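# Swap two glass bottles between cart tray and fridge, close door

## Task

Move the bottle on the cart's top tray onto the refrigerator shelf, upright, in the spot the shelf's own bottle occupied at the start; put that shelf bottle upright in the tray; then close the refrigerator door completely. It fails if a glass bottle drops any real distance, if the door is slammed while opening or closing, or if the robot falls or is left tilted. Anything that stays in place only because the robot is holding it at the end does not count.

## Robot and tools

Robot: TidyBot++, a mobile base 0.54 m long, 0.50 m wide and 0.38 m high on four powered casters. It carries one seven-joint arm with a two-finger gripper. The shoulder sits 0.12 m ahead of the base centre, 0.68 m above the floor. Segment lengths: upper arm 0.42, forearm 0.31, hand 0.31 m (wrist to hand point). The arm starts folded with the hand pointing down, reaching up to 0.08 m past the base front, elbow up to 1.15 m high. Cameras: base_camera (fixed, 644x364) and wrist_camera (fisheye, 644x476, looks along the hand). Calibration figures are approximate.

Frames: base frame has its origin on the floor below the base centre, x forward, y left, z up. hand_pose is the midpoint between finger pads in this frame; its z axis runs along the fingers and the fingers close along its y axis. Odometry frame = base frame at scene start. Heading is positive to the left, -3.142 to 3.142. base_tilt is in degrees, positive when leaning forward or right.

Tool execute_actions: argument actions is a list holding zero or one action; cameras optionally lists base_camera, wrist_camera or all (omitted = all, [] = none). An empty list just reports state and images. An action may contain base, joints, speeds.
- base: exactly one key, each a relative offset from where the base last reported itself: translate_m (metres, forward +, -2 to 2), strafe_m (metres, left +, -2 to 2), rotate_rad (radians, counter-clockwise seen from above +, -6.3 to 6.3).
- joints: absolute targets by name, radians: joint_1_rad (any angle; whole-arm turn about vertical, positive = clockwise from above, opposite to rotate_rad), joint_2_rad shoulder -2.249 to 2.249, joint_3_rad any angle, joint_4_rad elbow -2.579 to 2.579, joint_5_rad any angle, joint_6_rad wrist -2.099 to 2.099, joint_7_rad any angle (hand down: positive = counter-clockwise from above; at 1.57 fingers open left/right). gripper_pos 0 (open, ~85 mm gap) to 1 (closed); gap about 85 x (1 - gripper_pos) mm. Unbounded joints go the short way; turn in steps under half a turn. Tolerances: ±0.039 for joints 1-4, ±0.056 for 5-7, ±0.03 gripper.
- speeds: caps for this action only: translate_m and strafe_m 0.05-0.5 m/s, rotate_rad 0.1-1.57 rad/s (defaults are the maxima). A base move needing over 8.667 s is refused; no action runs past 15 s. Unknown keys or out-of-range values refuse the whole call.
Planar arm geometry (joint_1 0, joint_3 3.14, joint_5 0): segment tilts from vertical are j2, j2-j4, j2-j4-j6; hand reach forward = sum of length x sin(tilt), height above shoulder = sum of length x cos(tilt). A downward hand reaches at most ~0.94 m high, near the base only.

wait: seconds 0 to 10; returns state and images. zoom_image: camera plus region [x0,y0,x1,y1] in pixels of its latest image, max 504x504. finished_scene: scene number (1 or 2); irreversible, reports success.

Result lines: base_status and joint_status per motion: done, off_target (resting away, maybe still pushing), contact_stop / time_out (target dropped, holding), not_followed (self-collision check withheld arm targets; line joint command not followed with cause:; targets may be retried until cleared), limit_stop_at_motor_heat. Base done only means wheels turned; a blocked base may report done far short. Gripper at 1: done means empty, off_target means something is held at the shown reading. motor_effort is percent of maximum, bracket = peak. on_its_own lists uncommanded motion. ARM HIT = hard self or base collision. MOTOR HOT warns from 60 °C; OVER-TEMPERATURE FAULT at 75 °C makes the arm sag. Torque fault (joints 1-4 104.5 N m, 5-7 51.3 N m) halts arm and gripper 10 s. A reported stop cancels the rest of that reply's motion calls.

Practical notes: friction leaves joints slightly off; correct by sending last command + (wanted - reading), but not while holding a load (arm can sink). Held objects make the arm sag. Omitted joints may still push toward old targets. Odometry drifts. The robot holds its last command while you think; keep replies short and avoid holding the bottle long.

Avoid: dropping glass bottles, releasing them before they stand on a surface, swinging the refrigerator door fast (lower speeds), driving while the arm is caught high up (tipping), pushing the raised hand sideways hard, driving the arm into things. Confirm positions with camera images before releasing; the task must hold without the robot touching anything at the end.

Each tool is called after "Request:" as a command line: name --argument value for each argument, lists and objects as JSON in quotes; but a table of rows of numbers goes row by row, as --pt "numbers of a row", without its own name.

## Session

Request:
execute_actions --actions '[{"joints":{"joint_6_rad":0.4}}]'

Request:
execute_actions --actions '[{"joints":{"joint_1_rad":2.0}}]' --cameras '["wrist_camera"]'

Request:
execute_actions --actions '[{"joints":{"joint_1_rad":-2.2}}]' --cameras '["wrist_camera"]'

Scene clock: 1.50 s.
base_odometry: x=+0.000 y=+0.000 heading=+0.000 (m, m, rad; odometry frame)
base_tilt: forward=+0.3 right=+0.3 (deg)
base_status: not commanded
joint_positions: joint_1_rad=+0.013 joint_2_rad=-0.352 joint_3_rad=+3.162 joint_4_rad=-2.529 joint_5_rad=+0.027 joint_6_rad=+0.379 joint_7_rad=+1.617 gripper_pos=+0.000
joint_status: all done
motor_effort: joint_1_rad=+1(1) joint_2_rad=-6(6) joint_3_rad=+0(1) joint_4_rad=+17(17) joint_5_rad=+1(0) joint_6_rad=+8(8) joint_7_rad=-1(1) (%)
hand_pose: x=+0.5357 y=-0.0097 z=+0.8278 quat_wxyz=(+0.025, +0.782, +0.016, +0.622) (m; base frame)
pictures: base_camera, wrist_camera
camera_calibration (this result's frames):
wrist_camera: T_world_to_cam=[[-0.0456259, -0.993392, 0.10531, -0.0805468], [-0.217408, -0.093018, -0.971638, 0.976062], [0.975014, -0.067227, -0.211728, -0.214679], [0, 0, 0, 1]] pos_world=[0.417843, -0.00365538, 0.911408]
Images, in order (width x height): base_camera 644x364, wrist_camera 644x476.

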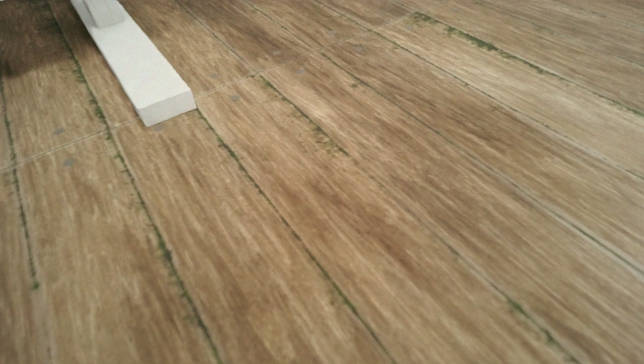

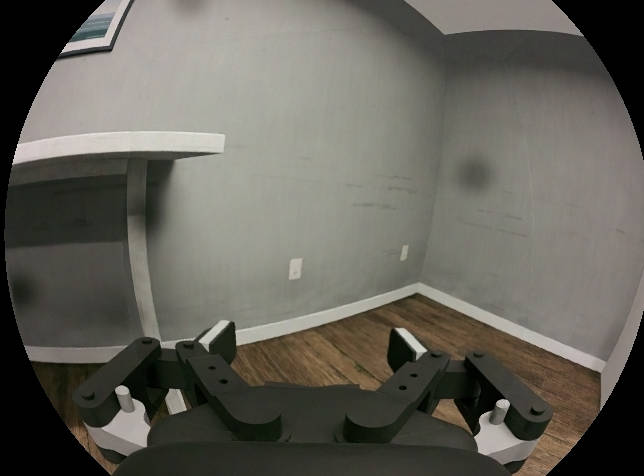

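Scene clock: 4.60 s.
base_odometry: x=+0.000 y=+0.000 heading=+0.000 (m, m, rad; odometry frame)
base_tilt: forward=+0.3 right=+0.3 (deg)
base_status: not commanded
joint_positions: joint_1_rad=+1.982 joint_2_rad=-0.352 joint_3_rad=+3.162 joint_4_rad=-2.529 joint_5_rad=+0.027 joint_6_rad=+0.379 joint_7_rad=+1.617 gripper_pos=+0.000
joint_status: all done
motor_effort: joint_1_rad=+1(0) joint_2_rad=-6(6) joint_3_rad=+1(1) joint_4_rad=+16(17) joint_5_rad=+1(1) joint_6_rad=+8(8) joint_7_rad=-1(1) (%)
hand_pose: x=-0.0516 y=-0.3803 z=+0.8278 quat_wxyz=(+0.532, +0.446, -0.643, +0.323) (m; base frame)
pictures: wrist_camera
camera_calibration (this result's frames):
wrist_camera: T_world_to_cam=[[-0.897972, 0.427265, 0.105309, 0.0208827], [-0.00143473, 0.236467, -0.971638, 0.950361], [-0.44005, -0.872656, -0.211728, -0.0462858], [0, 0, 0, 1]] pos_world=[-0.000252404, -0.274043, 0.911408]
Images, in order (width x height): wrist_camera 644x476.

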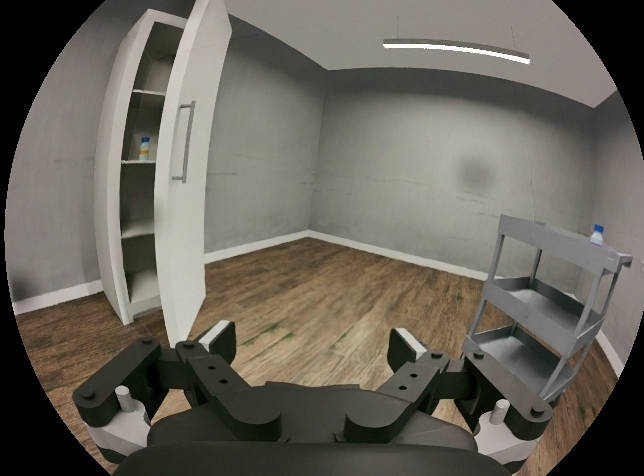

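Scene clock: 7.77 s.
base_odometry: x=+0.000 y=+0.000 heading=+0.000 (m, m, rad; odometry frame)
base_tilt: forward=+0.3 right=+0.3 (deg)
base_status: not commanded
joint_positions: joint_1_rad=+4.065 joint_2_rad=-0.352 joint_3_rad=+3.162 joint_4_rad=-2.529 joint_5_rad=+0.027 joint_6_rad=+0.379 joint_7_rad=+1.617 gripper_pos=+0.000
joint_status: all done
motor_effort: joint_1_rad=+1(0) joint_2_rad=-6(6) joint_3_rad=+1(1) joint_4_rad=+17(17) joint_5_rad=+1(1) joint_6_rad=+8(8) joint_7_rad=-1(1) (%)
hand_pose: x=-0.1288 y=+0.3351 z=+0.8278 quat_wxyz=(+0.548, -0.330, -0.710, -0.296) (m; base frame)
pictures: wrist_camera
camera_calibration (this result's frames):
wrist_camera: T_world_to_cam=[[0.812639, 0.573173, 0.105309, -0.18268], [0.206802, -0.114681, -0.971638, 0.925581], [-0.54484, 0.81137, -0.211728, -0.0338159], [0, 0, 0, 1]] pos_world=[-0.0613827, 0.238292, 0.911408]
Images, in order (width x height): wrist_camera 644x476.

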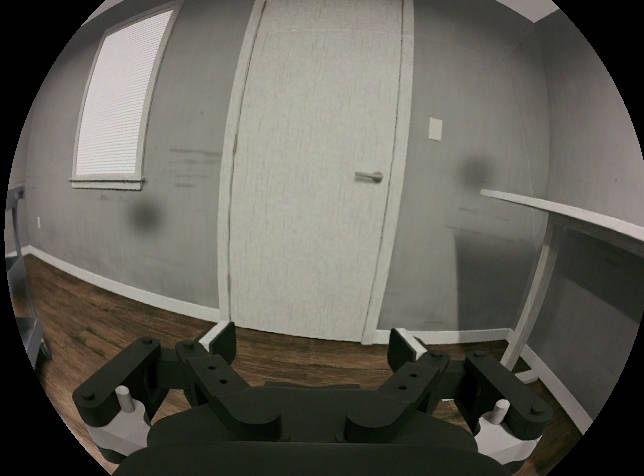

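Request:
execute_actions --actions '[{"base":{"rotate_rad":-0.94},"joints":{"joint_1_rad":2.1}}]' --cameras '[]'

Request:
execute_actions --actions '[{"base":{"strafe_m":-0.5},"joints":{"joint_1_rad":0.0,"joint_6_rad":0.2}}]' --cameras '[]'

Request:
execute_actions --actions '[{"base":{"translate_m":0.4}}]'

Scene clock: 23.20 s.
base_odometry: x=+0.000 y=+0.000 heading=-0.939 (m, m, rad; odometry frame)
base_tilt: forward=+0.3 right=+0.4 (deg)
base_status: done
joint_positions: joint_1_rad=+2.118 joint_2_rad=-0.352 joint_3_rad=+3.162 joint_4_rad=-2.529 joint_5_rad=+0.027 joint_6_rad=+0.379 joint_7_rad=+1.617 gripper_pos=+0.000
joint_status: all done
motor_effort: joint_1_rad=+1(1) joint_2_rad=-6(7) joint_3_rad=+1(2) joint_4_rad=+17(17) joint_5_rad=+1(1) joint_6_rad=+8(8) joint_7_rad=-1(1) (%)
hand_pose: x=-0.1017 y=-0.3536 z=+0.8278 quat_wxyz=(+0.553, +0.402, -0.672, +0.286) (m; base frame)
pictures: none
No camera images: the call's "cameras" was empty. Leave "cameras" out to get every camera's image.

Scene clock: 26.40 s.
base_odometry: x=-0.404 y=-0.295 heading=-0.939 (m, m, rad; odometry frame)
base_tilt: forward=+0.3 right=+0.4 (deg)
base_status: done
joint_positions: joint_1_rad=+0.018 joint_2_rad=-0.349 joint_3_rad=+3.162 joint_4_rad=-2.529 joint_5_rad=+0.027 joint_6_rad=+0.243 joint_7_rad=+1.617 gripper_pos=+0.000
joint_status: all done
motor_effort: joint_1_rad=+1(1) joint_2_rad=-5(9) joint_3_rad=+1(0) joint_4_rad=+16(17) joint_5_rad=+1(1) joint_6_rad=+8(8) joint_7_rad=-1(1) (%)
hand_pose: x=+0.5237 y=-0.0123 z=+0.7859 quat_wxyz=(+0.025, +0.824, +0.014, +0.566) (m; base frame)
pictures: none
No camera images: the call's "cameras" was empty. Leave "cameras" out to get every camera's image.

Scene clock: 28.53 s.
base_odometry: x=-0.168 y=-0.618 heading=-0.940 (m, m, rad; odometry frame)
base_tilt: forward=+0.3 right=+0.3 (deg)
base_status: done
joint_positions: joint_1_rad=+0.018 joint_2_rad=-0.347 joint_3_rad=+3.162 joint_4_rad=-2.529 joint_5_rad=+0.027 joint_6_rad=+0.241 joint_7_rad=+1.617 gripper_pos=+0.000
joint_status: not commanded
motor_effort: joint_1_rad=+1(0) joint_2_rad=-5(8) joint_3_rad=+1(1) joint_4_rad=+17(17) joint_5_rad=+1(1) joint_6_rad=+8(8) joint_7_rad=-1(1) (%)
hand_pose: x=+0.5236 y=-0.0123 z=+0.7848 quat_wxyz=(+0.025, +0.825, +0.014, +0.564) (m; base frame)
pictures: base_camera, wrist_camera
camera_calibration (this result's frames):
wrist_camera: T_world_to_cam=[[-0.0376315, -0.993375, 0.108582, -0.0858655], [-0.354297, -0.0883371, -0.930951, 0.971218], [0.934375, -0.0735035, -0.348626, -0.0835527], [0, 0, 0, 1]] pos_world=[0.418938, -0.00564347, 0.884352]
Images, in order (width x height): base_camera 644x364, wrist_camera 644x476.

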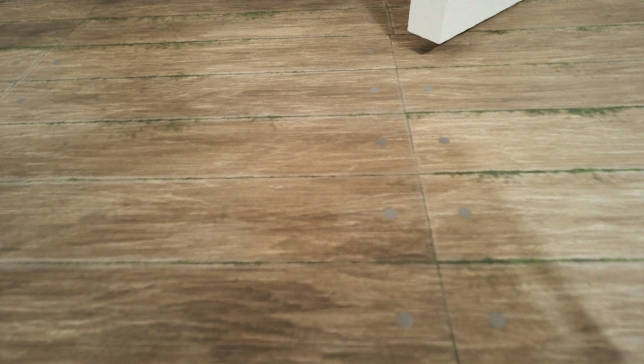

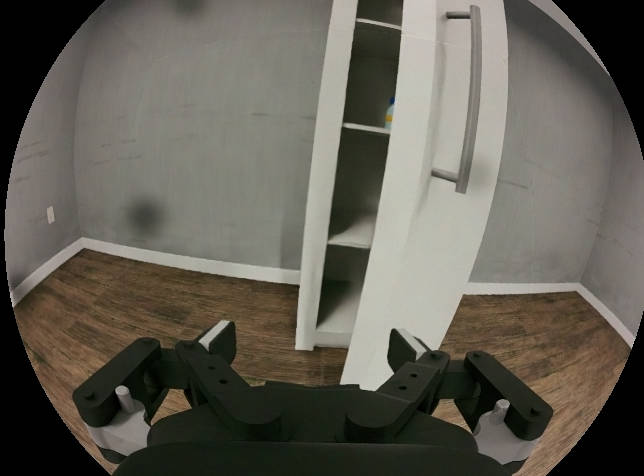

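Request:
execute_actions --actions '[{"base":{"rotate_rad":0.03},"joints":{"joint_2_rad":0.8,"joint_3_rad":3.13,"joint_4_rad":-1.8,"joint_5_rad":0,"joint_6_rad":0.7,"joint_7_rad":1.57,"gripper_pos":1.0}}]' --cameras '[]'

Request:
execute_actions --actions '[{"base":{"strafe_m":0.06}}]' --cameras '[]'

Request:
execute_actions --actions '[{"base":{"translate_m":0.22},"speeds":{"translate_m":0.15}}]'

Scene clock: 36.37 s.
base_odometry: x=-0.168 y=-0.618 heading=-0.911 (m, m, rad; odometry frame)
base_tilt: forward=+0.3 right=+0.3 (deg)
base_status: done
joint_positions: joint_1_rad=+0.016 joint_2_rad=+0.795 joint_3_rad=+3.158 joint_4_rad=-1.813 joint_5_rad=+0.027 joint_6_rad=+0.657 joint_7_rad=+1.607 gripper_pos=+0.999
joint_status: all done
motor_effort: joint_1_rad=+1(0) joint_2_rad=-39(41) joint_3_rad=+0(1) joint_4_rad=+12(17) joint_5_rad=+1(0) joint_6_rad=+8(8) joint_7_rad=-1(1) (%)
hand_pose: x=+0.8683 y=-0.0150 z=+0.5899 quat_wxyz=(+0.022, +0.828, +0.020, +0.560) (m; base frame)
pictures: none
No camera images: the call's "cameras" was empty. Leave "cameras" out to get every camera's image.

Scene clock: 37.40 s.
base_odometry: x=-0.120 y=-0.581 heading=-0.911 (m, m, rad; odometry frame)
base_tilt: forward=+0.3 right=+0.3 (deg)
base_status: done
joint_positions: joint_1_rad=-0.002 joint_2_rad=+0.795 joint_3_rad=+3.146 joint_4_rad=-1.812 joint_5_rad=+0.027 joint_6_rad=+0.658 joint_7_rad=+1.607 gripper_pos=+0.999
joint_status: not commanded
motor_effort: joint_1_rad=+1(5) joint_2_rad=-39(41) joint_3_rad=-1(3) joint_4_rad=+12(12) joint_5_rad=+1(2) joint_6_rad=+8(8) joint_7_rad=-1(1) (%)
hand_pose: x=+0.8688 y=+0.0052 z=+0.5908 quat_wxyz=(+0.011, +0.827, +0.029, +0.561) (m; base frame)
pictures: none
No camera images: the call's "cameras" was empty. Leave "cameras" out to get every camera's image.

Scene clock: 39.53 s.
base_odometry: x=+0.015 y=-0.755 heading=-0.910 (m, m, rad; odometry frame)
base_tilt: forward=+0.3 right=+0.3 (deg)
base_status: done
joint_positions: joint_1_rad=-0.002 joint_2_rad=+0.795 joint_3_rad=+3.146 joint_4_rad=-1.807 joint_5_rad=+0.027 joint_6_rad=+0.660 joint_7_rad=+1.607 gripper_pos=+0.999
joint_status: not commanded
motor_effort: joint_1_rad=+1(1) joint_2_rad=-38(42) joint_3_rad=+0(2) joint_4_rad=+12(14) joint_5_rad=+1(0) joint_6_rad=+8(9) joint_7_rad=-1(1) (%)
hand_pose: x=+0.8710 y=+0.0053 z=+0.5935 quat_wxyz=(+0.011, +0.825, +0.029, +0.564) (m; base frame)
pictures: base_camera, wrist_camera
camera_calibration (this result's frames):
wrist_camera: T_world_to_cam=[[0.00210345, -0.994844, 0.101393, -0.0649124], [-0.352158, -0.0956346, -0.931042, 0.916016], [0.935938, -0.0337479, -0.350544, -0.473915], [0, 0, 0, 1]] pos_world=[0.766275, 0.00703145, 0.693302]
Images, in order (width x height): base_camera 644x364, wrist_camera 644x476.

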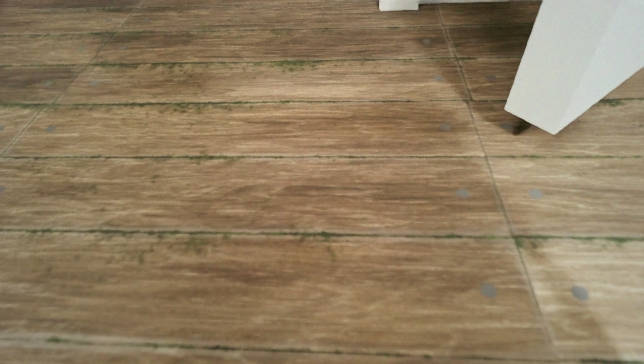

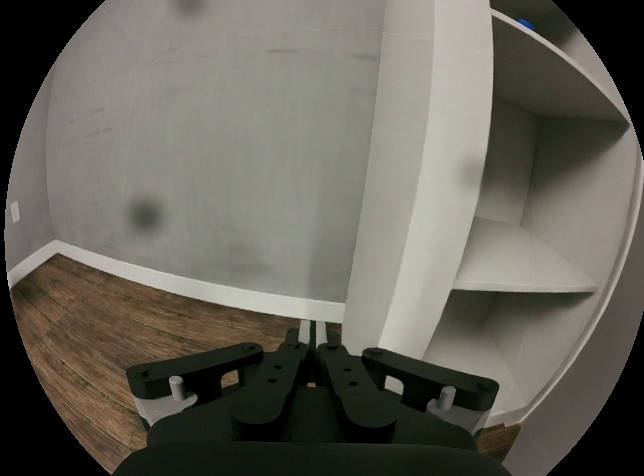

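Request:
execute_actions --actions '[{"base":{"strafe_m":-0.42},"speeds":{"strafe_m":0.06}}]'

Request:
execute_actions --actions '[{"base":{"strafe_m":-0.1},"speeds":{"strafe_m":0.06},"joints":{"joint_1_rad":0.15,"joint_2_rad":0.2,"joint_4_rad":-2.2,"joint_6_rad":0.5}}]'

Scene clock: 50.10 s.
base_odometry: x=-0.316 y=-1.012 heading=-0.910 (m, m, rad; odometry frame)
base_tilt: forward=+0.2 right=+0.3 (deg)
base_status: done
joint_positions: joint_1_rad=-0.315 joint_2_rad=+0.782 joint_3_rad=+2.941 joint_4_rad=-1.847 joint_5_rad=+0.026 joint_6_rad=+0.660 joint_7_rad=+1.607 gripper_pos=+0.999
joint_status: not commanded
motor_effort: joint_1_rad=+59(64) joint_2_rad=-34(40) joint_3_rad=+34(38) joint_4_rad=+21(23) joint_5_rad=+0(2) joint_6_rad=+8(8) joint_7_rad=-1(1) (%)
hand_pose: x=+0.7716 y=+0.3428 z=+0.5970 quat_wxyz=(-0.175, +0.809, +0.177, +0.533) (m; base frame)
pictures: base_camera, wrist_camera
camera_calibration (this result's frames):
wrist_camera: T_world_to_cam=[[0.44602, -0.894009, -0.0426005, -0.0203807], [-0.345679, -0.128164, -0.929559, 0.921823], [0.825574, 0.429328, -0.366203, -0.432571], [0, 0, 0, 1]] pos_world=[0.684864, 0.285639, 0.697612]
Images, in order (width x height): base_camera 644x364, wrist_camera 644x476.

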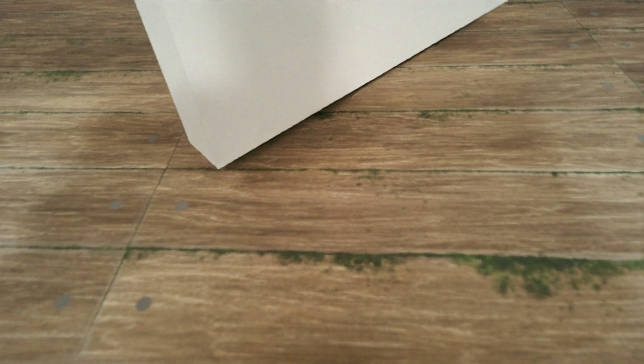

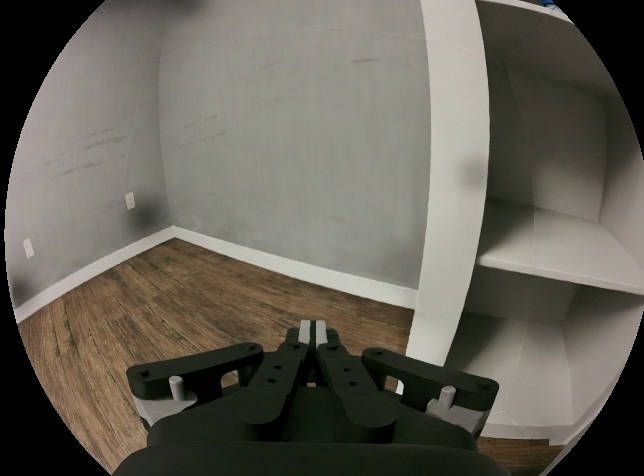

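Scene clock: 52.77 s.
base_odometry: x=-0.395 y=-1.074 heading=-0.910 (m, m, rad; odometry frame)
base_tilt: forward=+0.3 right=+0.4 (deg)
base_status: done
joint_positions: joint_1_rad=+0.138 joint_2_rad=+0.205 joint_3_rad=+3.112 joint_4_rad=-2.193 joint_5_rad=-0.002 joint_6_rad=+0.529 joint_7_rad=+1.603 gripper_pos=+0.999
joint_status: all done
motor_effort: joint_1_rad=+1(66) joint_2_rad=-23(52) joint_3_rad=+0(39) joint_4_rad=+14(53) joint_5_rad=+1(8) joint_6_rad=+8(11) joint_7_rad=-1(0) (%)
hand_pose: x=+0.7111 y=-0.0644 z=+0.7706 quat_wxyz=(+0.039, +0.804, -0.034, +0.593) (m; base frame)
pictures: base_camera, wrist_camera
camera_calibration (this result's frames):
wrist_camera: T_world_to_cam=[[-0.13667, -0.987996, 0.0720048, -0.030067], [-0.290914, -0.0294522, -0.956296, 0.998041], [0.946937, -0.151644, -0.283397, -0.331746], [0, 0, 0, 1]] pos_world=[0.600377, -0.0506189, 0.862571]
Images, in order (width x height): base_camera 644x364, wrist_camera 644x476.

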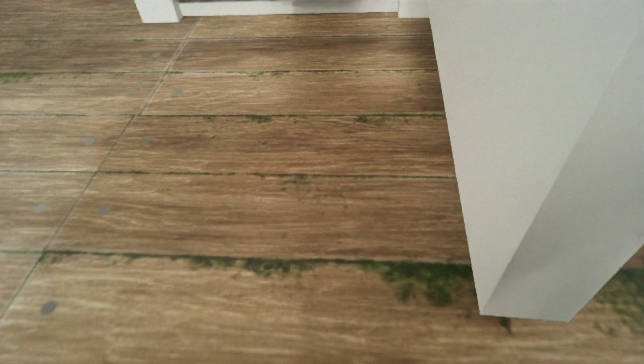

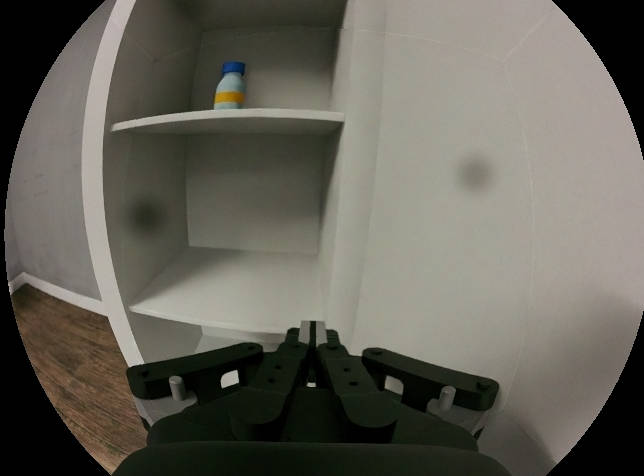

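Request:
execute_actions --actions '[{"joints":{"joint_1_rad":0.3}}]' --cameras '["base_camera"]'

Request:
execute_actions --actions '[{"joints":{"joint_1_rad":0.45}}]'

Scene clock: 56.17 s.
base_odometry: x=-0.395 y=-1.074 heading=-0.910 (m, m, rad; odometry frame)
base_tilt: forward=+0.3 right=+0.3 (deg)
base_status: not commanded
joint_positions: joint_1_rad=+0.220 joint_2_rad=+0.205 joint_3_rad=+3.094 joint_4_rad=-2.194 joint_5_rad=+0.003 joint_6_rad=+0.529 joint_7_rad=+1.603 gripper_pos=+0.999
joint_status: joint_1_rad off_target (ended at +0.220, target +0.300)
motor_effort: joint_1_rad=+15(20) joint_2_rad=-23(24) joint_3_rad=+12(17) joint_4_rad=+14(15) joint_5_rad=-5(8) joint_6_rad=+8(9) joint_7_rad=-1(2) (%)
hand_pose: x=+0.7052 y=-0.1020 z=+0.7701 quat_wxyz=(+0.057, +0.803, -0.059, +0.591) (m; base frame)
pictures: base_camera
Images, in order (width x height): base_camera 644x364.

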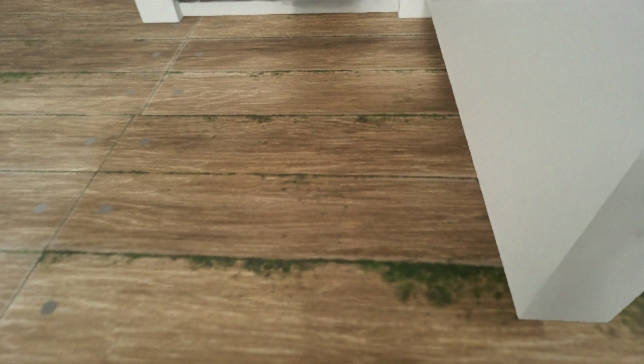

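Scene clock: 57.23 s.
base_odometry: x=-0.395 y=-1.074 heading=-0.910 (m, m, rad; odometry frame)
base_tilt: forward=+0.3 right=+0.3 (deg)
base_status: not commanded
joint_positions: joint_1_rad=+0.288 joint_2_rad=+0.205 joint_3_rad=+3.030 joint_4_rad=-2.196 joint_5_rad=+0.025 joint_6_rad=+0.529 joint_7_rad=+1.603 gripper_pos=+0.999
joint_status: joint_1_rad off_target (ended at +0.288, target +0.450)
motor_effort: joint_1_rad=+27(27) joint_2_rad=-25(26) joint_3_rad=+23(24) joint_4_rad=+16(16) joint_5_rad=-9(8) joint_6_rad=+9(10) joint_7_rad=-1(2) (%)
hand_pose: x=+0.7039 y=-0.1022 z=+0.7703 quat_wxyz=(+0.055, +0.803, -0.053, +0.591) (m; base frame)
pictures: base_camera, wrist_camera
camera_calibration (this result's frames):
wrist_camera: T_world_to_cam=[[-0.185555, -0.979898, 0.0732742, -0.0341437], [-0.293121, -0.0159771, -0.955942, 0.997218], [0.937896, -0.198858, -0.284264, -0.328516], [0, 0, 0, 1]] pos_world=[0.594084, -0.0828527, 0.862399]
Images, in order (width x height): base_camera 644x364, wrist_camera 644x476.

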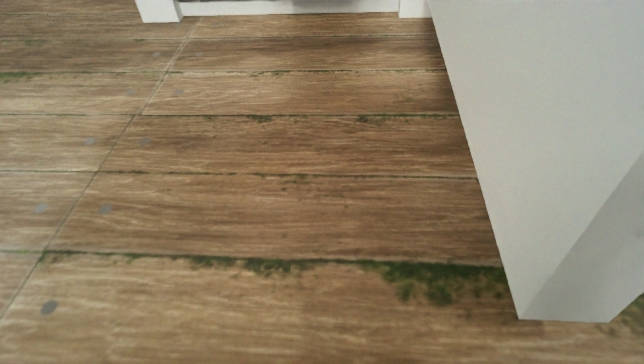

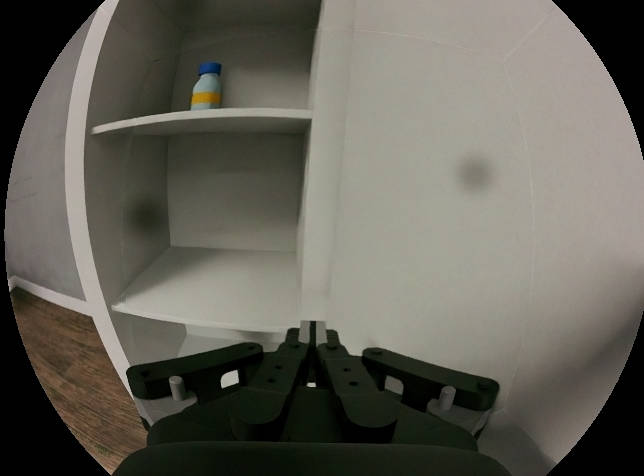

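Request:
execute_actions --actions '[{"base":{"strafe_m":0.17},"speeds":{"strafe_m":0.15},"joints":{"joint_1_rad":0,"joint_3_rad":3.16}}]' --cameras '[]'

Request:
execute_actions --actions '[{"joints":{"joint_2_rad":0.2,"joint_3_rad":3.14,"joint_4_rad":-1.12,"joint_6_rad":-0.52,"gripper_pos":0}}]'

Scene clock: 64.13 s.
base_odometry: x=-0.260 y=-0.969 heading=-0.910 (m, m, rad; odometry frame)
base_tilt: forward=+0.3 right=+0.3 (deg)
base_status: done
joint_positions: joint_1_rad=+0.007 joint_2_rad=+0.205 joint_3_rad=+3.148 joint_4_rad=-2.196 joint_5_rad=+0.025 joint_6_rad=+0.529 joint_7_rad=+1.603 gripper_pos=+0.999
joint_status: all done
motor_effort: joint_1_rad=+0(27) joint_2_rad=-23(25) joint_3_rad=+0(23) joint_4_rad=+14(15) joint_5_rad=+0(9) joint_6_rad=+8(9) joint_7_rad=-1(2) (%)
hand_pose: x=+0.7142 y=-0.0025 z=+0.7692 quat_wxyz=(+0.015, +0.805, +0.020, +0.593) (m; base frame)
pictures: none
No camera images: the call's "cameras" was empty. Leave "cameras" out to get every camera's image.

Scene clock: 66.50 s.
base_odometry: x=-0.260 y=-0.969 heading=-0.910 (m, m, rad; odometry frame)
base_tilt: forward=+0.3 right=+0.3 (deg)
base_status: not commanded
joint_positions: joint_1_rad=+0.007 joint_2_rad=+0.205 joint_3_rad=+3.148 joint_4_rad=-1.129 joint_5_rad=+0.025 joint_6_rad=-0.478 joint_7_rad=+1.603 gripper_pos=+0.000
joint_status: all done
motor_effort: joint_1_rad=+1(2) joint_2_rad=-28(29) joint_3_rad=-1(0) joint_4_rad=+19(19) joint_5_rad=+1(1) joint_6_rad=+8(9) joint_7_rad=-1(1) (%)
hand_pose: x=+0.8126 y=-0.0108 z=+1.0934 quat_wxyz=(+0.026, +0.787, +0.013, +0.617) (m; base frame)
pictures: base_camera, wrist_camera
camera_calibration (this result's frames):
wrist_camera: T_world_to_cam=[[-0.0502282, -0.993437, 0.102763, -0.0904179], [-0.23107, -0.0885418, -0.9689, 1.30237], [0.97164, -0.0724115, -0.225106, -0.411149], [0, 0, 0, 1]] pos_world=[0.695886, -0.00428195, 1.17861]
Images, in order (width x height): base_camera 644x364, wrist_camera 644x476.

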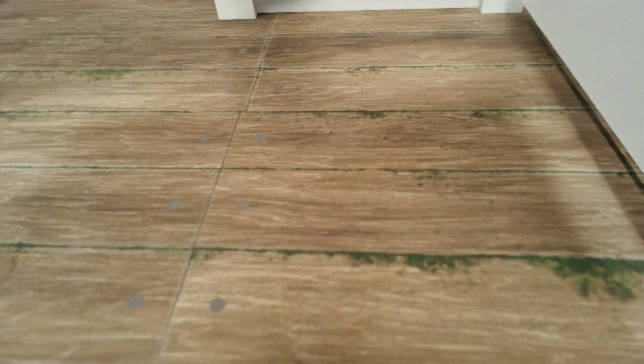

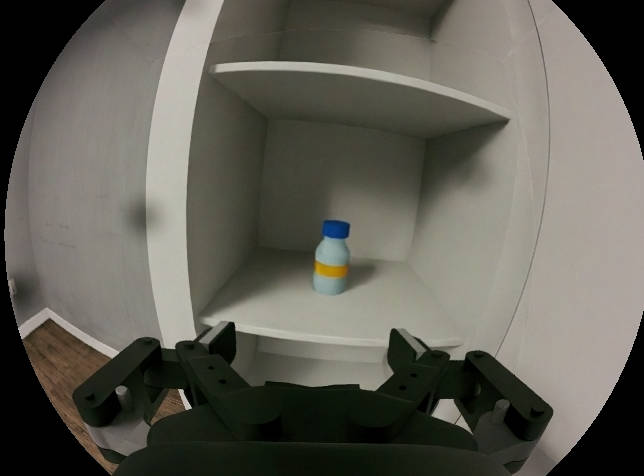

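Request:
execute_actions --actions '[{"base":{"translate_m":0.3},"speeds":{"translate_m":0.15},"joints":{"joint_5_rad":-0.03,"joint_6_rad":-0.6,"joint_7_rad":1.57}}]'

Scene clock: 72.57 s.
base_odometry: x=-0.076 y=-1.206 heading=-0.910 (m, m, rad; odometry frame)
base_tilt: forward=+0.3 right=+0.3 (deg)
base_status: done
joint_positions: joint_1_rad=+0.007 joint_2_rad=+0.202 joint_3_rad=+3.148 joint_4_rad=-1.127 joint_5_rad=+0.010 joint_6_rad=-0.568 joint_7_rad=+1.603 gripper_pos=+0.000
joint_status: all done
motor_effort: joint_1_rad=+1(1) joint_2_rad=-28(31) joint_3_rad=+0(2) joint_4_rad=+19(20) joint_5_rad=+1(1) joint_6_rad=+7(8) joint_7_rad=-1(1) (%)
hand_pose: x=+0.8035 y=-0.0089 z=+1.0696 quat_wxyz=(+0.019, +0.812, +0.010, +0.583) (m; base frame)
pictures: base_camera, wrist_camera
camera_calibration (this result's frames):
wrist_camera: T_world_to_cam=[[-0.0402317, -0.995011, 0.0912904, -0.0823478], [-0.312576, -0.0742457, -0.946987, 1.31961], [0.94904, -0.0666341, -0.30803, -0.30065], [0, 0, 0, 1]] pos_world=[0.694495, -0.00399518, 1.16456]
Images, in order (width x height): base_camera 644x364, wrist_camera 644x476.

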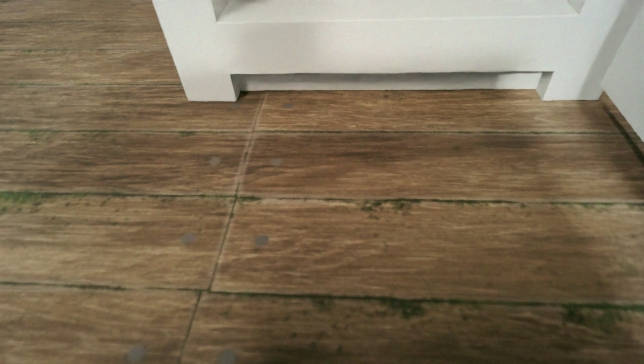

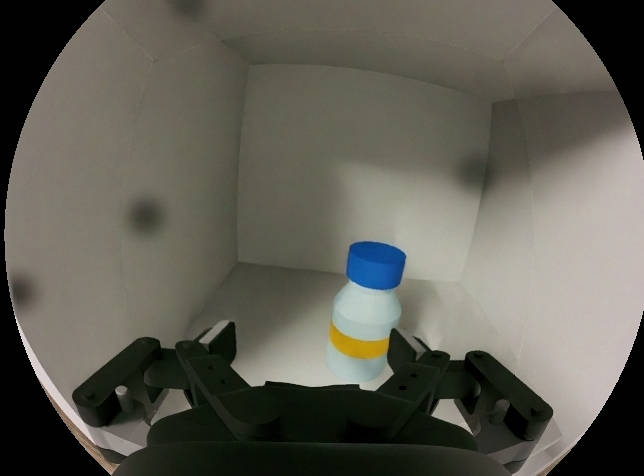

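Request:
execute_actions --actions '[{"joints":{"joint_1_rad":0.1,"joint_7_rad":1.52}}]' --cameras '["wrist_camera"]'

Scene clock: 76.10 s.
base_odometry: x=-0.076 y=-1.206 heading=-0.910 (m, m, rad; odometry frame)
base_tilt: forward=+0.3 right=+0.3 (deg)
base_status: not commanded
joint_positions: joint_1_rad=+0.093 joint_2_rad=+0.202 joint_3_rad=+3.148 joint_4_rad=-1.127 joint_5_rad=+0.010 joint_6_rad=-0.568 joint_7_rad=+1.556 gripper_pos=+0.000
joint_status: all done
motor_effort: joint_1_rad=+1(1) joint_2_rad=-28(28) joint_3_rad=+0(2) joint_4_rad=+19(19) joint_5_rad=+1(1) joint_6_rad=+8(8) joint_7_rad=-1(1) (%)
hand_pose: x=+0.8002 y=-0.0675 z=+1.0696 quat_wxyz=(+0.030, +0.811, -0.044, +0.582) (m; base frame)
pictures: wrist_camera
camera_calibration (this result's frames):
wrist_camera: T_world_to_cam=[[-0.140506, -0.988989, 0.0464539, -0.0121518], [-0.313664, -0.000038204, -0.949534, 1.32284], [0.939081, -0.147986, -0.310205, -0.296637], [0, 0, 0, 1]] pos_world=[0.691787, -0.0558658, 1.16463]
Images, in order (width x height): wrist_camera 644x476.

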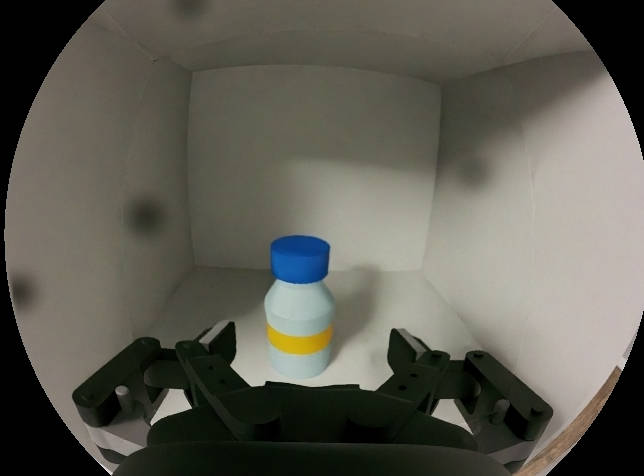

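Request:
execute_actions --actions '[{"base":{"translate_m":0.13},"speeds":{"translate_m":0.06},"joints":{"joint_4_rad":-1.14}}]'

Scene clock: 81.40 s.
base_odometry: x=+0.005 y=-1.309 heading=-0.909 (m, m, rad; odometry frame)
base_tilt: forward=+0.3 right=+0.3 (deg)
base_status: done
joint_positions: joint_1_rad=+0.093 joint_2_rad=+0.201 joint_3_rad=+3.148 joint_4_rad=-1.135 joint_5_rad=+0.010 joint_6_rad=-0.568 joint_7_rad=+1.556 gripper_pos=+0.000
joint_status: all done
motor_effort: joint_1_rad=+1(2) joint_2_rad=-29(32) joint_3_rad=+0(1) joint_4_rad=+19(20) joint_5_rad=+1(1) joint_6_rad=+8(8) joint_7_rad=-1(1) (%)
hand_pose: x=+0.7997 y=-0.0675 z=+1.0654 quat_wxyz=(+0.030, +0.813, -0.044, +0.579) (m; base frame)
pictures: base_camera, wrist_camera
camera_calibration (this result's frames):
wrist_camera: T_world_to_cam=[[-0.140177, -0.989023, 0.0467392, -0.0125511], [-0.32051, 0.00066211, -0.947245, 1.32169], [0.936816, -0.147763, -0.317085, -0.288295], [0, 0, 0, 1]] pos_world=[0.691935, -0.0558876, 1.16113]
Images, in order (width x height): base_camera 644x364, wrist_camera 644x476.

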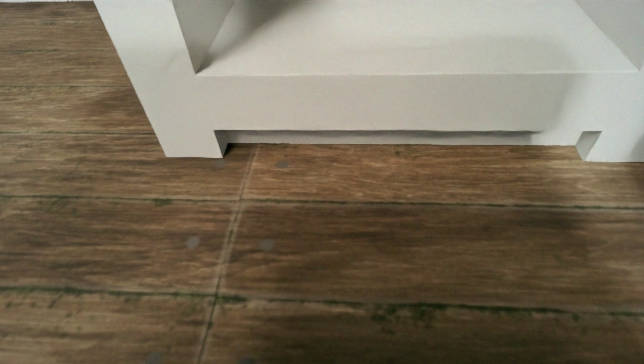

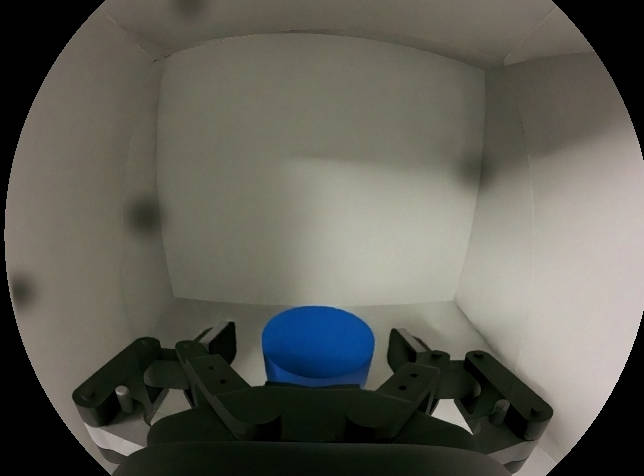

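Request:
execute_actions --actions '[{"joints":{"joint_4_rad":-1.175}}]' --cameras '["wrist_camera"]'

Scene clock: 83.87 s.
base_odometry: x=+0.005 y=-1.309 heading=-0.909 (m, m, rad; odometry frame)
base_tilt: forward=+0.3 right=+0.3 (deg)
base_status: not commanded
joint_positions: joint_1_rad=+0.093 joint_2_rad=+0.202 joint_3_rad=+3.148 joint_4_rad=-1.168 joint_5_rad=+0.010 joint_6_rad=-0.568 joint_7_rad=+1.556 gripper_pos=+0.000
joint_status: all done
motor_effort: joint_1_rad=+1(1) joint_2_rad=-29(29) joint_3_rad=+0(0) joint_4_rad=+19(20) joint_5_rad=+1(1) joint_6_rad=+7(8) joint_7_rad=-1(1) (%)
hand_pose: x=+0.7987 y=-0.0674 z=+1.0450 quat_wxyz=(+0.029, +0.823, -0.045, +0.565) (m; base frame)
pictures: wrist_camera
camera_calibration (this result's frames):
wrist_camera: T_world_to_cam=[[-0.138622, -0.989175, 0.0481296, -0.0143686], [-0.352235, 0.00382444, -0.935904, 1.31579], [0.925588, -0.14669, -0.348953, -0.251505], [0, 0, 0, 1]] pos_world=[0.694268, -0.0561386, 1.14438]
Images, in order (width x height): wrist_camera 644x476.

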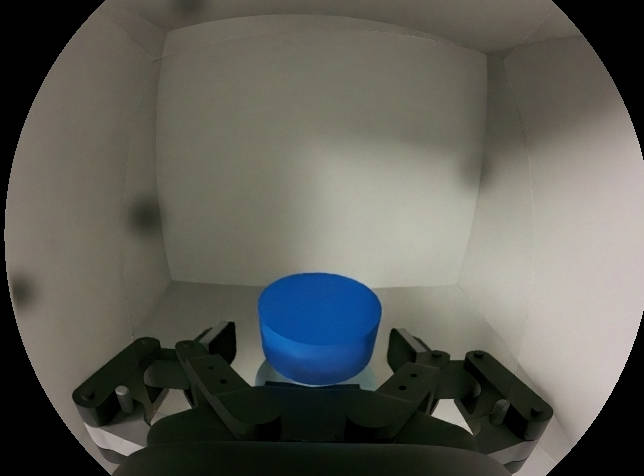

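Request:
execute_actions --actions '[{"joints":{"gripper_pos":1}}]' --cameras '[]'

Request:
execute_actions --actions '[{"joints":{"joint_2_rad":0.1}}]' --cameras '["wrist_camera"]'

Request:
execute_actions --actions '[{"base":{"translate_m":-0.6},"speeds":{"translate_m":0.25}}]'

Scene clock: 87.10 s.
base_odometry: x=+0.005 y=-1.309 heading=-0.909 (m, m, rad; odometry frame)
base_tilt: forward=+0.3 right=+0.4 (deg)
base_status: not commanded
joint_positions: joint_1_rad=+0.094 joint_2_rad=+0.200 joint_3_rad=+3.148 joint_4_rad=-1.169 joint_5_rad=+0.009 joint_6_rad=-0.568 joint_7_rad=+1.556 gripper_pos=+0.441
joint_status: gripper_pos off_target (ended at +0.441, target +1.000)
motor_effort: joint_1_rad=+1(2) joint_2_rad=-27(30) joint_3_rad=+0(3) joint_4_rad=+19(20) joint_5_rad=+1(1) joint_6_rad=+7(9) joint_7_rad=-1(1) (%)
hand_pose: x=+0.7979 y=-0.0681 z=+1.0459 quat_wxyz=(+0.029, +0.823, -0.045, +0.566) (m; base frame)
pictures: none
No camera images: the call's "cameras" was empty. Leave "cameras" out to get every camera's image.

Scene clock: 88.20 s.
base_odometry: x=+0.005 y=-1.309 heading=-0.909 (m, m, rad; odometry frame)
base_tilt: forward=+0.3 right=+0.4 (deg)
base_status: not commanded
joint_positions: joint_1_rad=+0.094 joint_2_rad=+0.132 joint_3_rad=+3.148 joint_4_rad=-1.193 joint_5_rad=+0.009 joint_6_rad=-0.581 joint_7_rad=+1.556 gripper_pos=+0.441
joint_status: all done
motor_effort: joint_1_rad=+1(1) joint_2_rad=-30(34) joint_3_rad=+0(1) joint_4_rad=+22(24) joint_5_rad=+1(1) joint_6_rad=+11(11) joint_7_rad=-1(1) (%)
hand_pose: x=+0.7698 y=-0.0655 z=+1.0730 quat_wxyz=(+0.030, +0.814, -0.045, +0.578) (m; base frame)
pictures: wrist_camera
camera_calibration (this result's frames):
wrist_camera: T_world_to_cam=[[-0.141446, -0.988884, 0.0458474, -0.0132207], [-0.322447, 0.0022352, -0.946585, 1.32028], [0.93596, -0.148674, -0.319179, -0.254776], [0, 0, 0, 1]] pos_world=[0.66231, -0.0539034, 1.16904]
Images, in order (width x height): wrist_camera 644x476.

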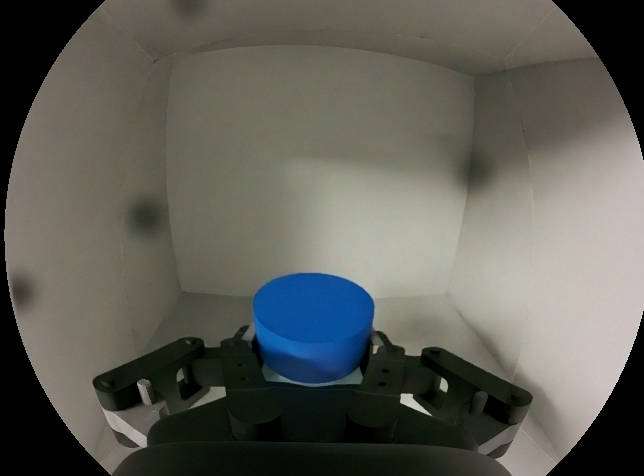

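Scene clock: 91.47 s.
base_odometry: x=-0.365 y=-0.836 heading=-0.908 (m, m, rad; odometry frame)
base_tilt: forward=+0.3 right=+0.3 (deg)
base_status: done
joint_positions: joint_1_rad=+0.095 joint_2_rad=+0.125 joint_3_rad=+3.148 joint_4_rad=-1.193 joint_5_rad=+0.008 joint_6_rad=-0.583 joint_7_rad=+1.556 gripper_pos=+0.441
joint_status: not commanded
motor_effort: joint_1_rad=+1(4) joint_2_rad=-30(34) joint_3_rad=+1(3) joint_4_rad=+23(24) joint_5_rad=+1(0) joint_6_rad=+11(12) joint_7_rad=-1(1) (%)
hand_pose: x=+0.7669 y=-0.0655 z=+1.0768 quat_wxyz=(+0.029, +0.813, -0.046, +0.580) (m; base frame)
pictures: base_camera, wrist_camera
camera_calibration (this result's frames):
wrist_camera: T_world_to_cam=[[-0.142027, -0.988888, 0.0439237, -0.0112298], [-0.317861, 0.0035388, -0.948131, 1.32118], [0.93744, -0.148622, -0.314831, -0.256652], [0, 0, 0, 1]] pos_world=[0.658953, -0.0539246, 1.17235]
Images, in order (width x height): base_camera 644x364, wrist_camera 644x476.

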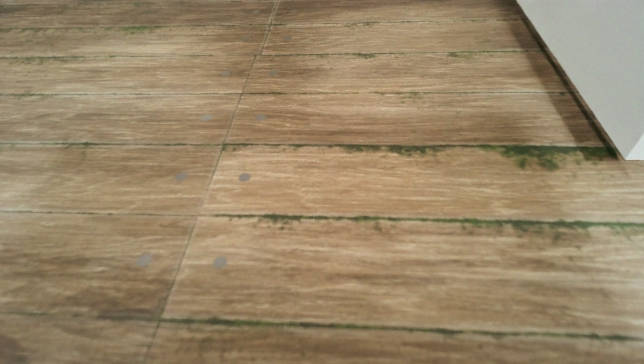

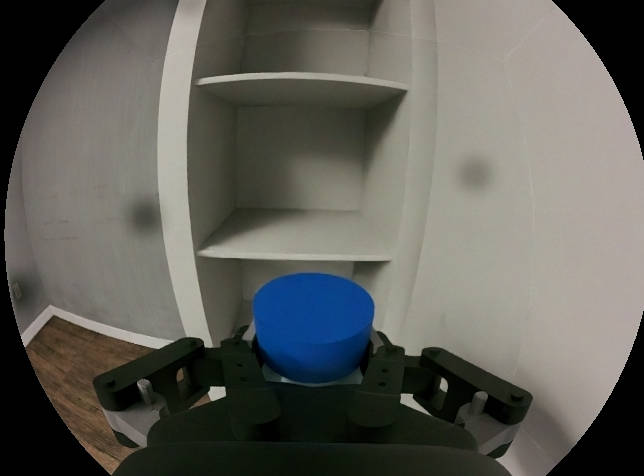

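Request:
execute_actions --actions '[{"base":{"translate_m":-0.25},"joints":{"joint_1_rad":0,"joint_2_rad":-0.24,"joint_4_rad":-1.45,"joint_6_rad":-0.74}}]' --cameras '[]'

Request:
execute_actions --actions '[{"base":{"rotate_rad":-2.0},"speeds":{"rotate_rad":0.9}}]'

Scene clock: 96.10 s.
base_odometry: x=-0.519 y=-0.639 heading=-0.907 (m, m, rad; odometry frame)
base_tilt: forward=+0.3 right=+0.3 (deg)
base_status: done
joint_positions: joint_1_rad=+0.021 joint_2_rad=-0.229 joint_3_rad=+3.148 joint_4_rad=-1.460 joint_5_rad=+0.008 joint_6_rad=-0.720 joint_7_rad=+1.556 gripper_pos=+0.441
joint_status: all done
motor_effort: joint_1_rad=+1(1) joint_2_rad=-15(34) joint_3_rad=+1(2) joint_4_rad=+22(24) joint_5_rad=+1(0) joint_6_rad=+11(12) joint_7_rad=-1(1) (%)
hand_pose: x=+0.6088 y=-0.0140 z=+1.0805 quat_wxyz=(+0.006, +0.828, -0.017, +0.560) (m; base frame)
pictures: none
No camera images: the call's "cameras" was empty. Leave "cameras" out to get every camera's image.

Scene clock: 99.17 s.
base_odometry: x=-0.519 y=-0.639 heading=-2.906 (m, m, rad; odometry frame)
base_tilt: forward=+0.3 right=+0.3 (deg)
base_status: done
joint_positions: joint_1_rad=+0.011 joint_2_rad=-0.229 joint_3_rad=+3.148 joint_4_rad=-1.461 joint_5_rad=+0.006 joint_6_rad=-0.720 joint_7_rad=+1.556 gripper_pos=+0.441
joint_status: not commanded
motor_effort: joint_1_rad=+1(3) joint_2_rad=-16(17) joint_3_rad=+0(3) joint_4_rad=+22(23) joint_5_rad=+1(2) joint_6_rad=+11(11) joint_7_rad=-1(1) (%)
hand_pose: x=+0.6091 y=-0.0086 z=+1.0802 quat_wxyz=(+0.003, +0.828, -0.013, +0.560) (m; base frame)
pictures: base_camera, wrist_camera
camera_calibration (this result's frames):
wrist_camera: T_world_to_cam=[[-0.0563221, -0.997549, 0.041523, -0.0272967], [-0.364823, -0.0181507, -0.9309, 1.28376], [0.929372, -0.0675787, -0.362906, -0.0416257], [0, 0, 0, 1]] pos_world=[0.505492, -0.00674176, 1.18108]
Images, in order (width x height): base_camera 644x364, wrist_camera 644x476.

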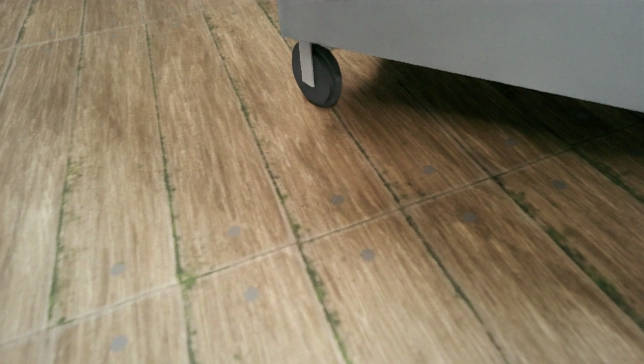

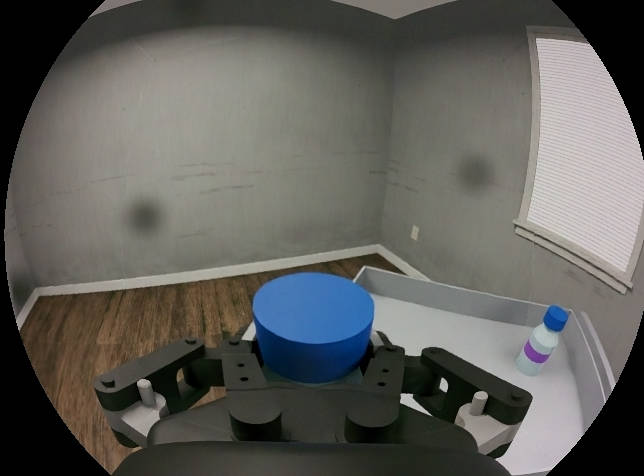

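Request:
execute_actions --actions '[{"base":{"rotate_rad":-0.5},"speeds":{"rotate_rad":0.6},"joints":{"joint_1_rad":-0.3}}]' --cameras '[]'

Request:
execute_actions --actions '[{"joints":{"joint_2_rad":0.2,"joint_4_rad":-1.12,"joint_6_rad":-0.6}}]'

Scene clock: 107.50 s.
base_odometry: x=-0.519 y=-0.639 heading=+2.878 (m, m, rad; odometry frame)
base_tilt: forward=+0.3 right=+0.3 (deg)
base_status: done
joint_positions: joint_1_rad=-0.282 joint_2_rad=-0.229 joint_3_rad=+3.148 joint_4_rad=-1.461 joint_5_rad=+0.005 joint_6_rad=-0.720 joint_7_rad=+1.556 gripper_pos=+0.441
joint_status: all done
motor_effort: joint_1_rad=+1(1) joint_2_rad=-16(16) joint_3_rad=+0(4) joint_4_rad=+23(23) joint_5_rad=+1(2) joint_6_rad=+11(11) joint_7_rad=-1(1) (%)
hand_pose: x=+0.5907 y=+0.1332 z=+1.0802 quat_wxyz=(-0.079, +0.821, +0.108, +0.555) (m; base frame)
pictures: none
No camera images: the call's "cameras" was empty. Leave "cameras" out to get every camera's image.

Scene clock: 109.43 s.
base_odometry: x=-0.519 y=-0.639 heading=+2.878 (m, m, rad; odometry frame)
base_tilt: forward=+0.3 right=+0.3 (deg)
base_status: not commanded
joint_positions: joint_1_rad=-0.282 joint_2_rad=+0.233 joint_3_rad=+3.148 joint_4_rad=-1.154 joint_5_rad=+0.005 joint_6_rad=-0.661 joint_7_rad=+1.556 gripper_pos=+0.441
joint_status: joint_6_rad off_target (ended at -0.661, target -0.600); the others done
motor_effort: joint_1_rad=+1(1) joint_2_rad=-34(37) joint_3_rad=+0(0) joint_4_rad=+23(24) joint_5_rad=+1(1) joint_6_rad=+10(12) joint_7_rad=-1(1) (%)
hand_pose: x=+0.7757 y=+0.1867 z=+1.0055 quat_wxyz=(-0.072, +0.847, +0.112, +0.515) (m; base frame)
pictures: base_camera, wrist_camera
camera_calibration (this result's frames):
wrist_camera: T_world_to_cam=[[0.238393, -0.969992, 0.0477997, -0.0600387], [-0.427591, -0.149025, -0.891604, 1.31224], [0.871972, 0.192113, -0.450287, -0.126503], [0, 0, 0, 1]] pos_world=[0.685721, 0.161622, 1.1159]
Images, in order (width x height): base_camera 644x364, wrist_camera 644x476.

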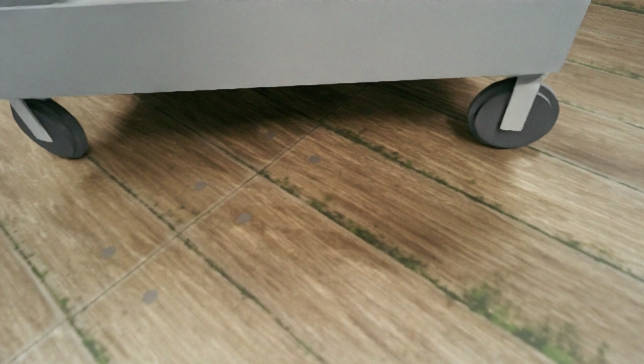

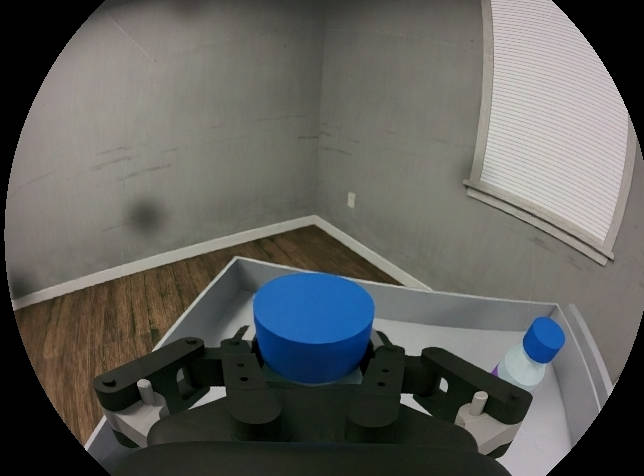

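Request:
execute_actions --actions '[{"joints":{"joint_4_rad":-1.4,"joint_6_rad":-0.2}}]' --cameras '["wrist_camera"]'

Scene clock: 113.17 s.
base_odometry: x=-0.519 y=-0.639 heading=+2.878 (m, m, rad; odometry frame)
base_tilt: forward=+0.3 right=+0.3 (deg)
base_status: not commanded
joint_positions: joint_1_rad=-0.282 joint_2_rad=+0.232 joint_3_rad=+3.148 joint_4_rad=-1.416 joint_5_rad=+0.005 joint_6_rad=-0.262 joint_7_rad=+1.556 gripper_pos=+0.441
joint_status: joint_6_rad off_target (ended at -0.262, target -0.200); the others done
motor_effort: joint_1_rad=+1(1) joint_2_rad=-35(36) joint_3_rad=-1(0) joint_4_rad=+23(25) joint_5_rad=+1(1) joint_6_rad=+11(12) joint_7_rad=-1(1) (%)
hand_pose: x=+0.7959 y=+0.1930 z=+0.9631 quat_wxyz=(-0.081, +0.809, +0.108, +0.572) (m; base frame)
pictures: wrist_camera
camera_calibration (this result's frames):
wrist_camera: T_world_to_cam=[[0.23466, -0.971133, 0.0428388, -0.0487665], [-0.305315, -0.115471, -0.945225, 1.23177], [0.922885, 0.208727, -0.323598, -0.330142], [0, 0, 0, 1]] pos_world=[0.692205, 0.163785, 1.05956]
Images, in order (width x height): wrist_camera 644x476.

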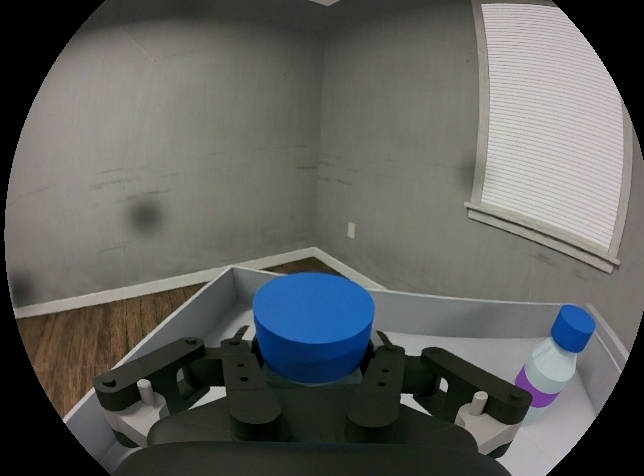

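Request:
execute_actions --actions '[{"joints":{"joint_4_rad":-1.5,"joint_6_rad":-0.13}}]' --cameras '[]'

Request:
execute_actions --actions '[{"joints":{"joint_4_rad":-1.54,"joint_6_rad":-0.1}}]' --cameras '["wrist_camera"]'

Scene clock: 116.03 s.
base_odometry: x=-0.519 y=-0.639 heading=+2.878 (m, m, rad; odometry frame)
base_tilt: forward=+0.3 right=+0.3 (deg)
base_status: not commanded
joint_positions: joint_1_rad=-0.282 joint_2_rad=+0.232 joint_3_rad=+3.148 joint_4_rad=-1.520 joint_5_rad=+0.005 joint_6_rad=-0.193 joint_7_rad=+1.556 gripper_pos=+0.441
joint_status: joint_6_rad off_target (ended at -0.193, target -0.130); the others done
motor_effort: joint_1_rad=+1(1) joint_2_rad=-35(36) joint_3_rad=+0(0) joint_4_rad=+23(25) joint_5_rad=+1(1) joint_6_rad=+11(12) joint_7_rad=-1(1) (%)
hand_pose: x=+0.7882 y=+0.1908 z=+0.9208 quat_wxyz=(-0.079, +0.819, +0.110, +0.558) (m; base frame)
pictures: none
No camera images: the call's "cameras" was empty. Leave "cameras" out to get every camera's image.

Scene clock: 116.73 s.
base_odometry: x=-0.519 y=-0.639 heading=+2.878 (m, m, rad; odometry frame)
base_tilt: forward=+0.3 right=+0.3 (deg)
base_status: not commanded
joint_positions: joint_1_rad=-0.282 joint_2_rad=+0.232 joint_3_rad=+3.148 joint_4_rad=-1.553 joint_5_rad=+0.005 joint_6_rad=-0.159 joint_7_rad=+1.556 gripper_pos=+0.441
joint_status: joint_6_rad off_target (ended at -0.159, target -0.100); the others done
motor_effort: joint_1_rad=+0(1) joint_2_rad=-33(36) joint_3_rad=+0(1) joint_4_rad=+22(23) joint_5_rad=+1(1) joint_6_rad=+10(10) joint_7_rad=-1(1) (%)
hand_pose: x=+0.7863 y=+0.1904 z=+0.9113 quat_wxyz=(-0.079, +0.818, +0.110, +0.558) (m; base frame)
pictures: wrist_camera
camera_calibration (this result's frames):
wrist_camera: T_world_to_cam=[[0.236518, -0.970631, 0.0439829, -0.0494329], [-0.334701, -0.123888, -0.934145, 1.19424], [0.912159, 0.206221, -0.354173, -0.300755], [0, 0, 0, 1]] pos_world=[0.685741, 0.161992, 1.01124]
Images, in order (width x height): wrist_camera 644x476.

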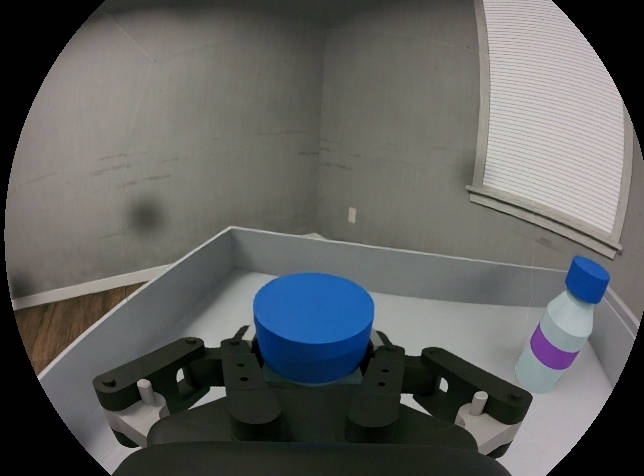

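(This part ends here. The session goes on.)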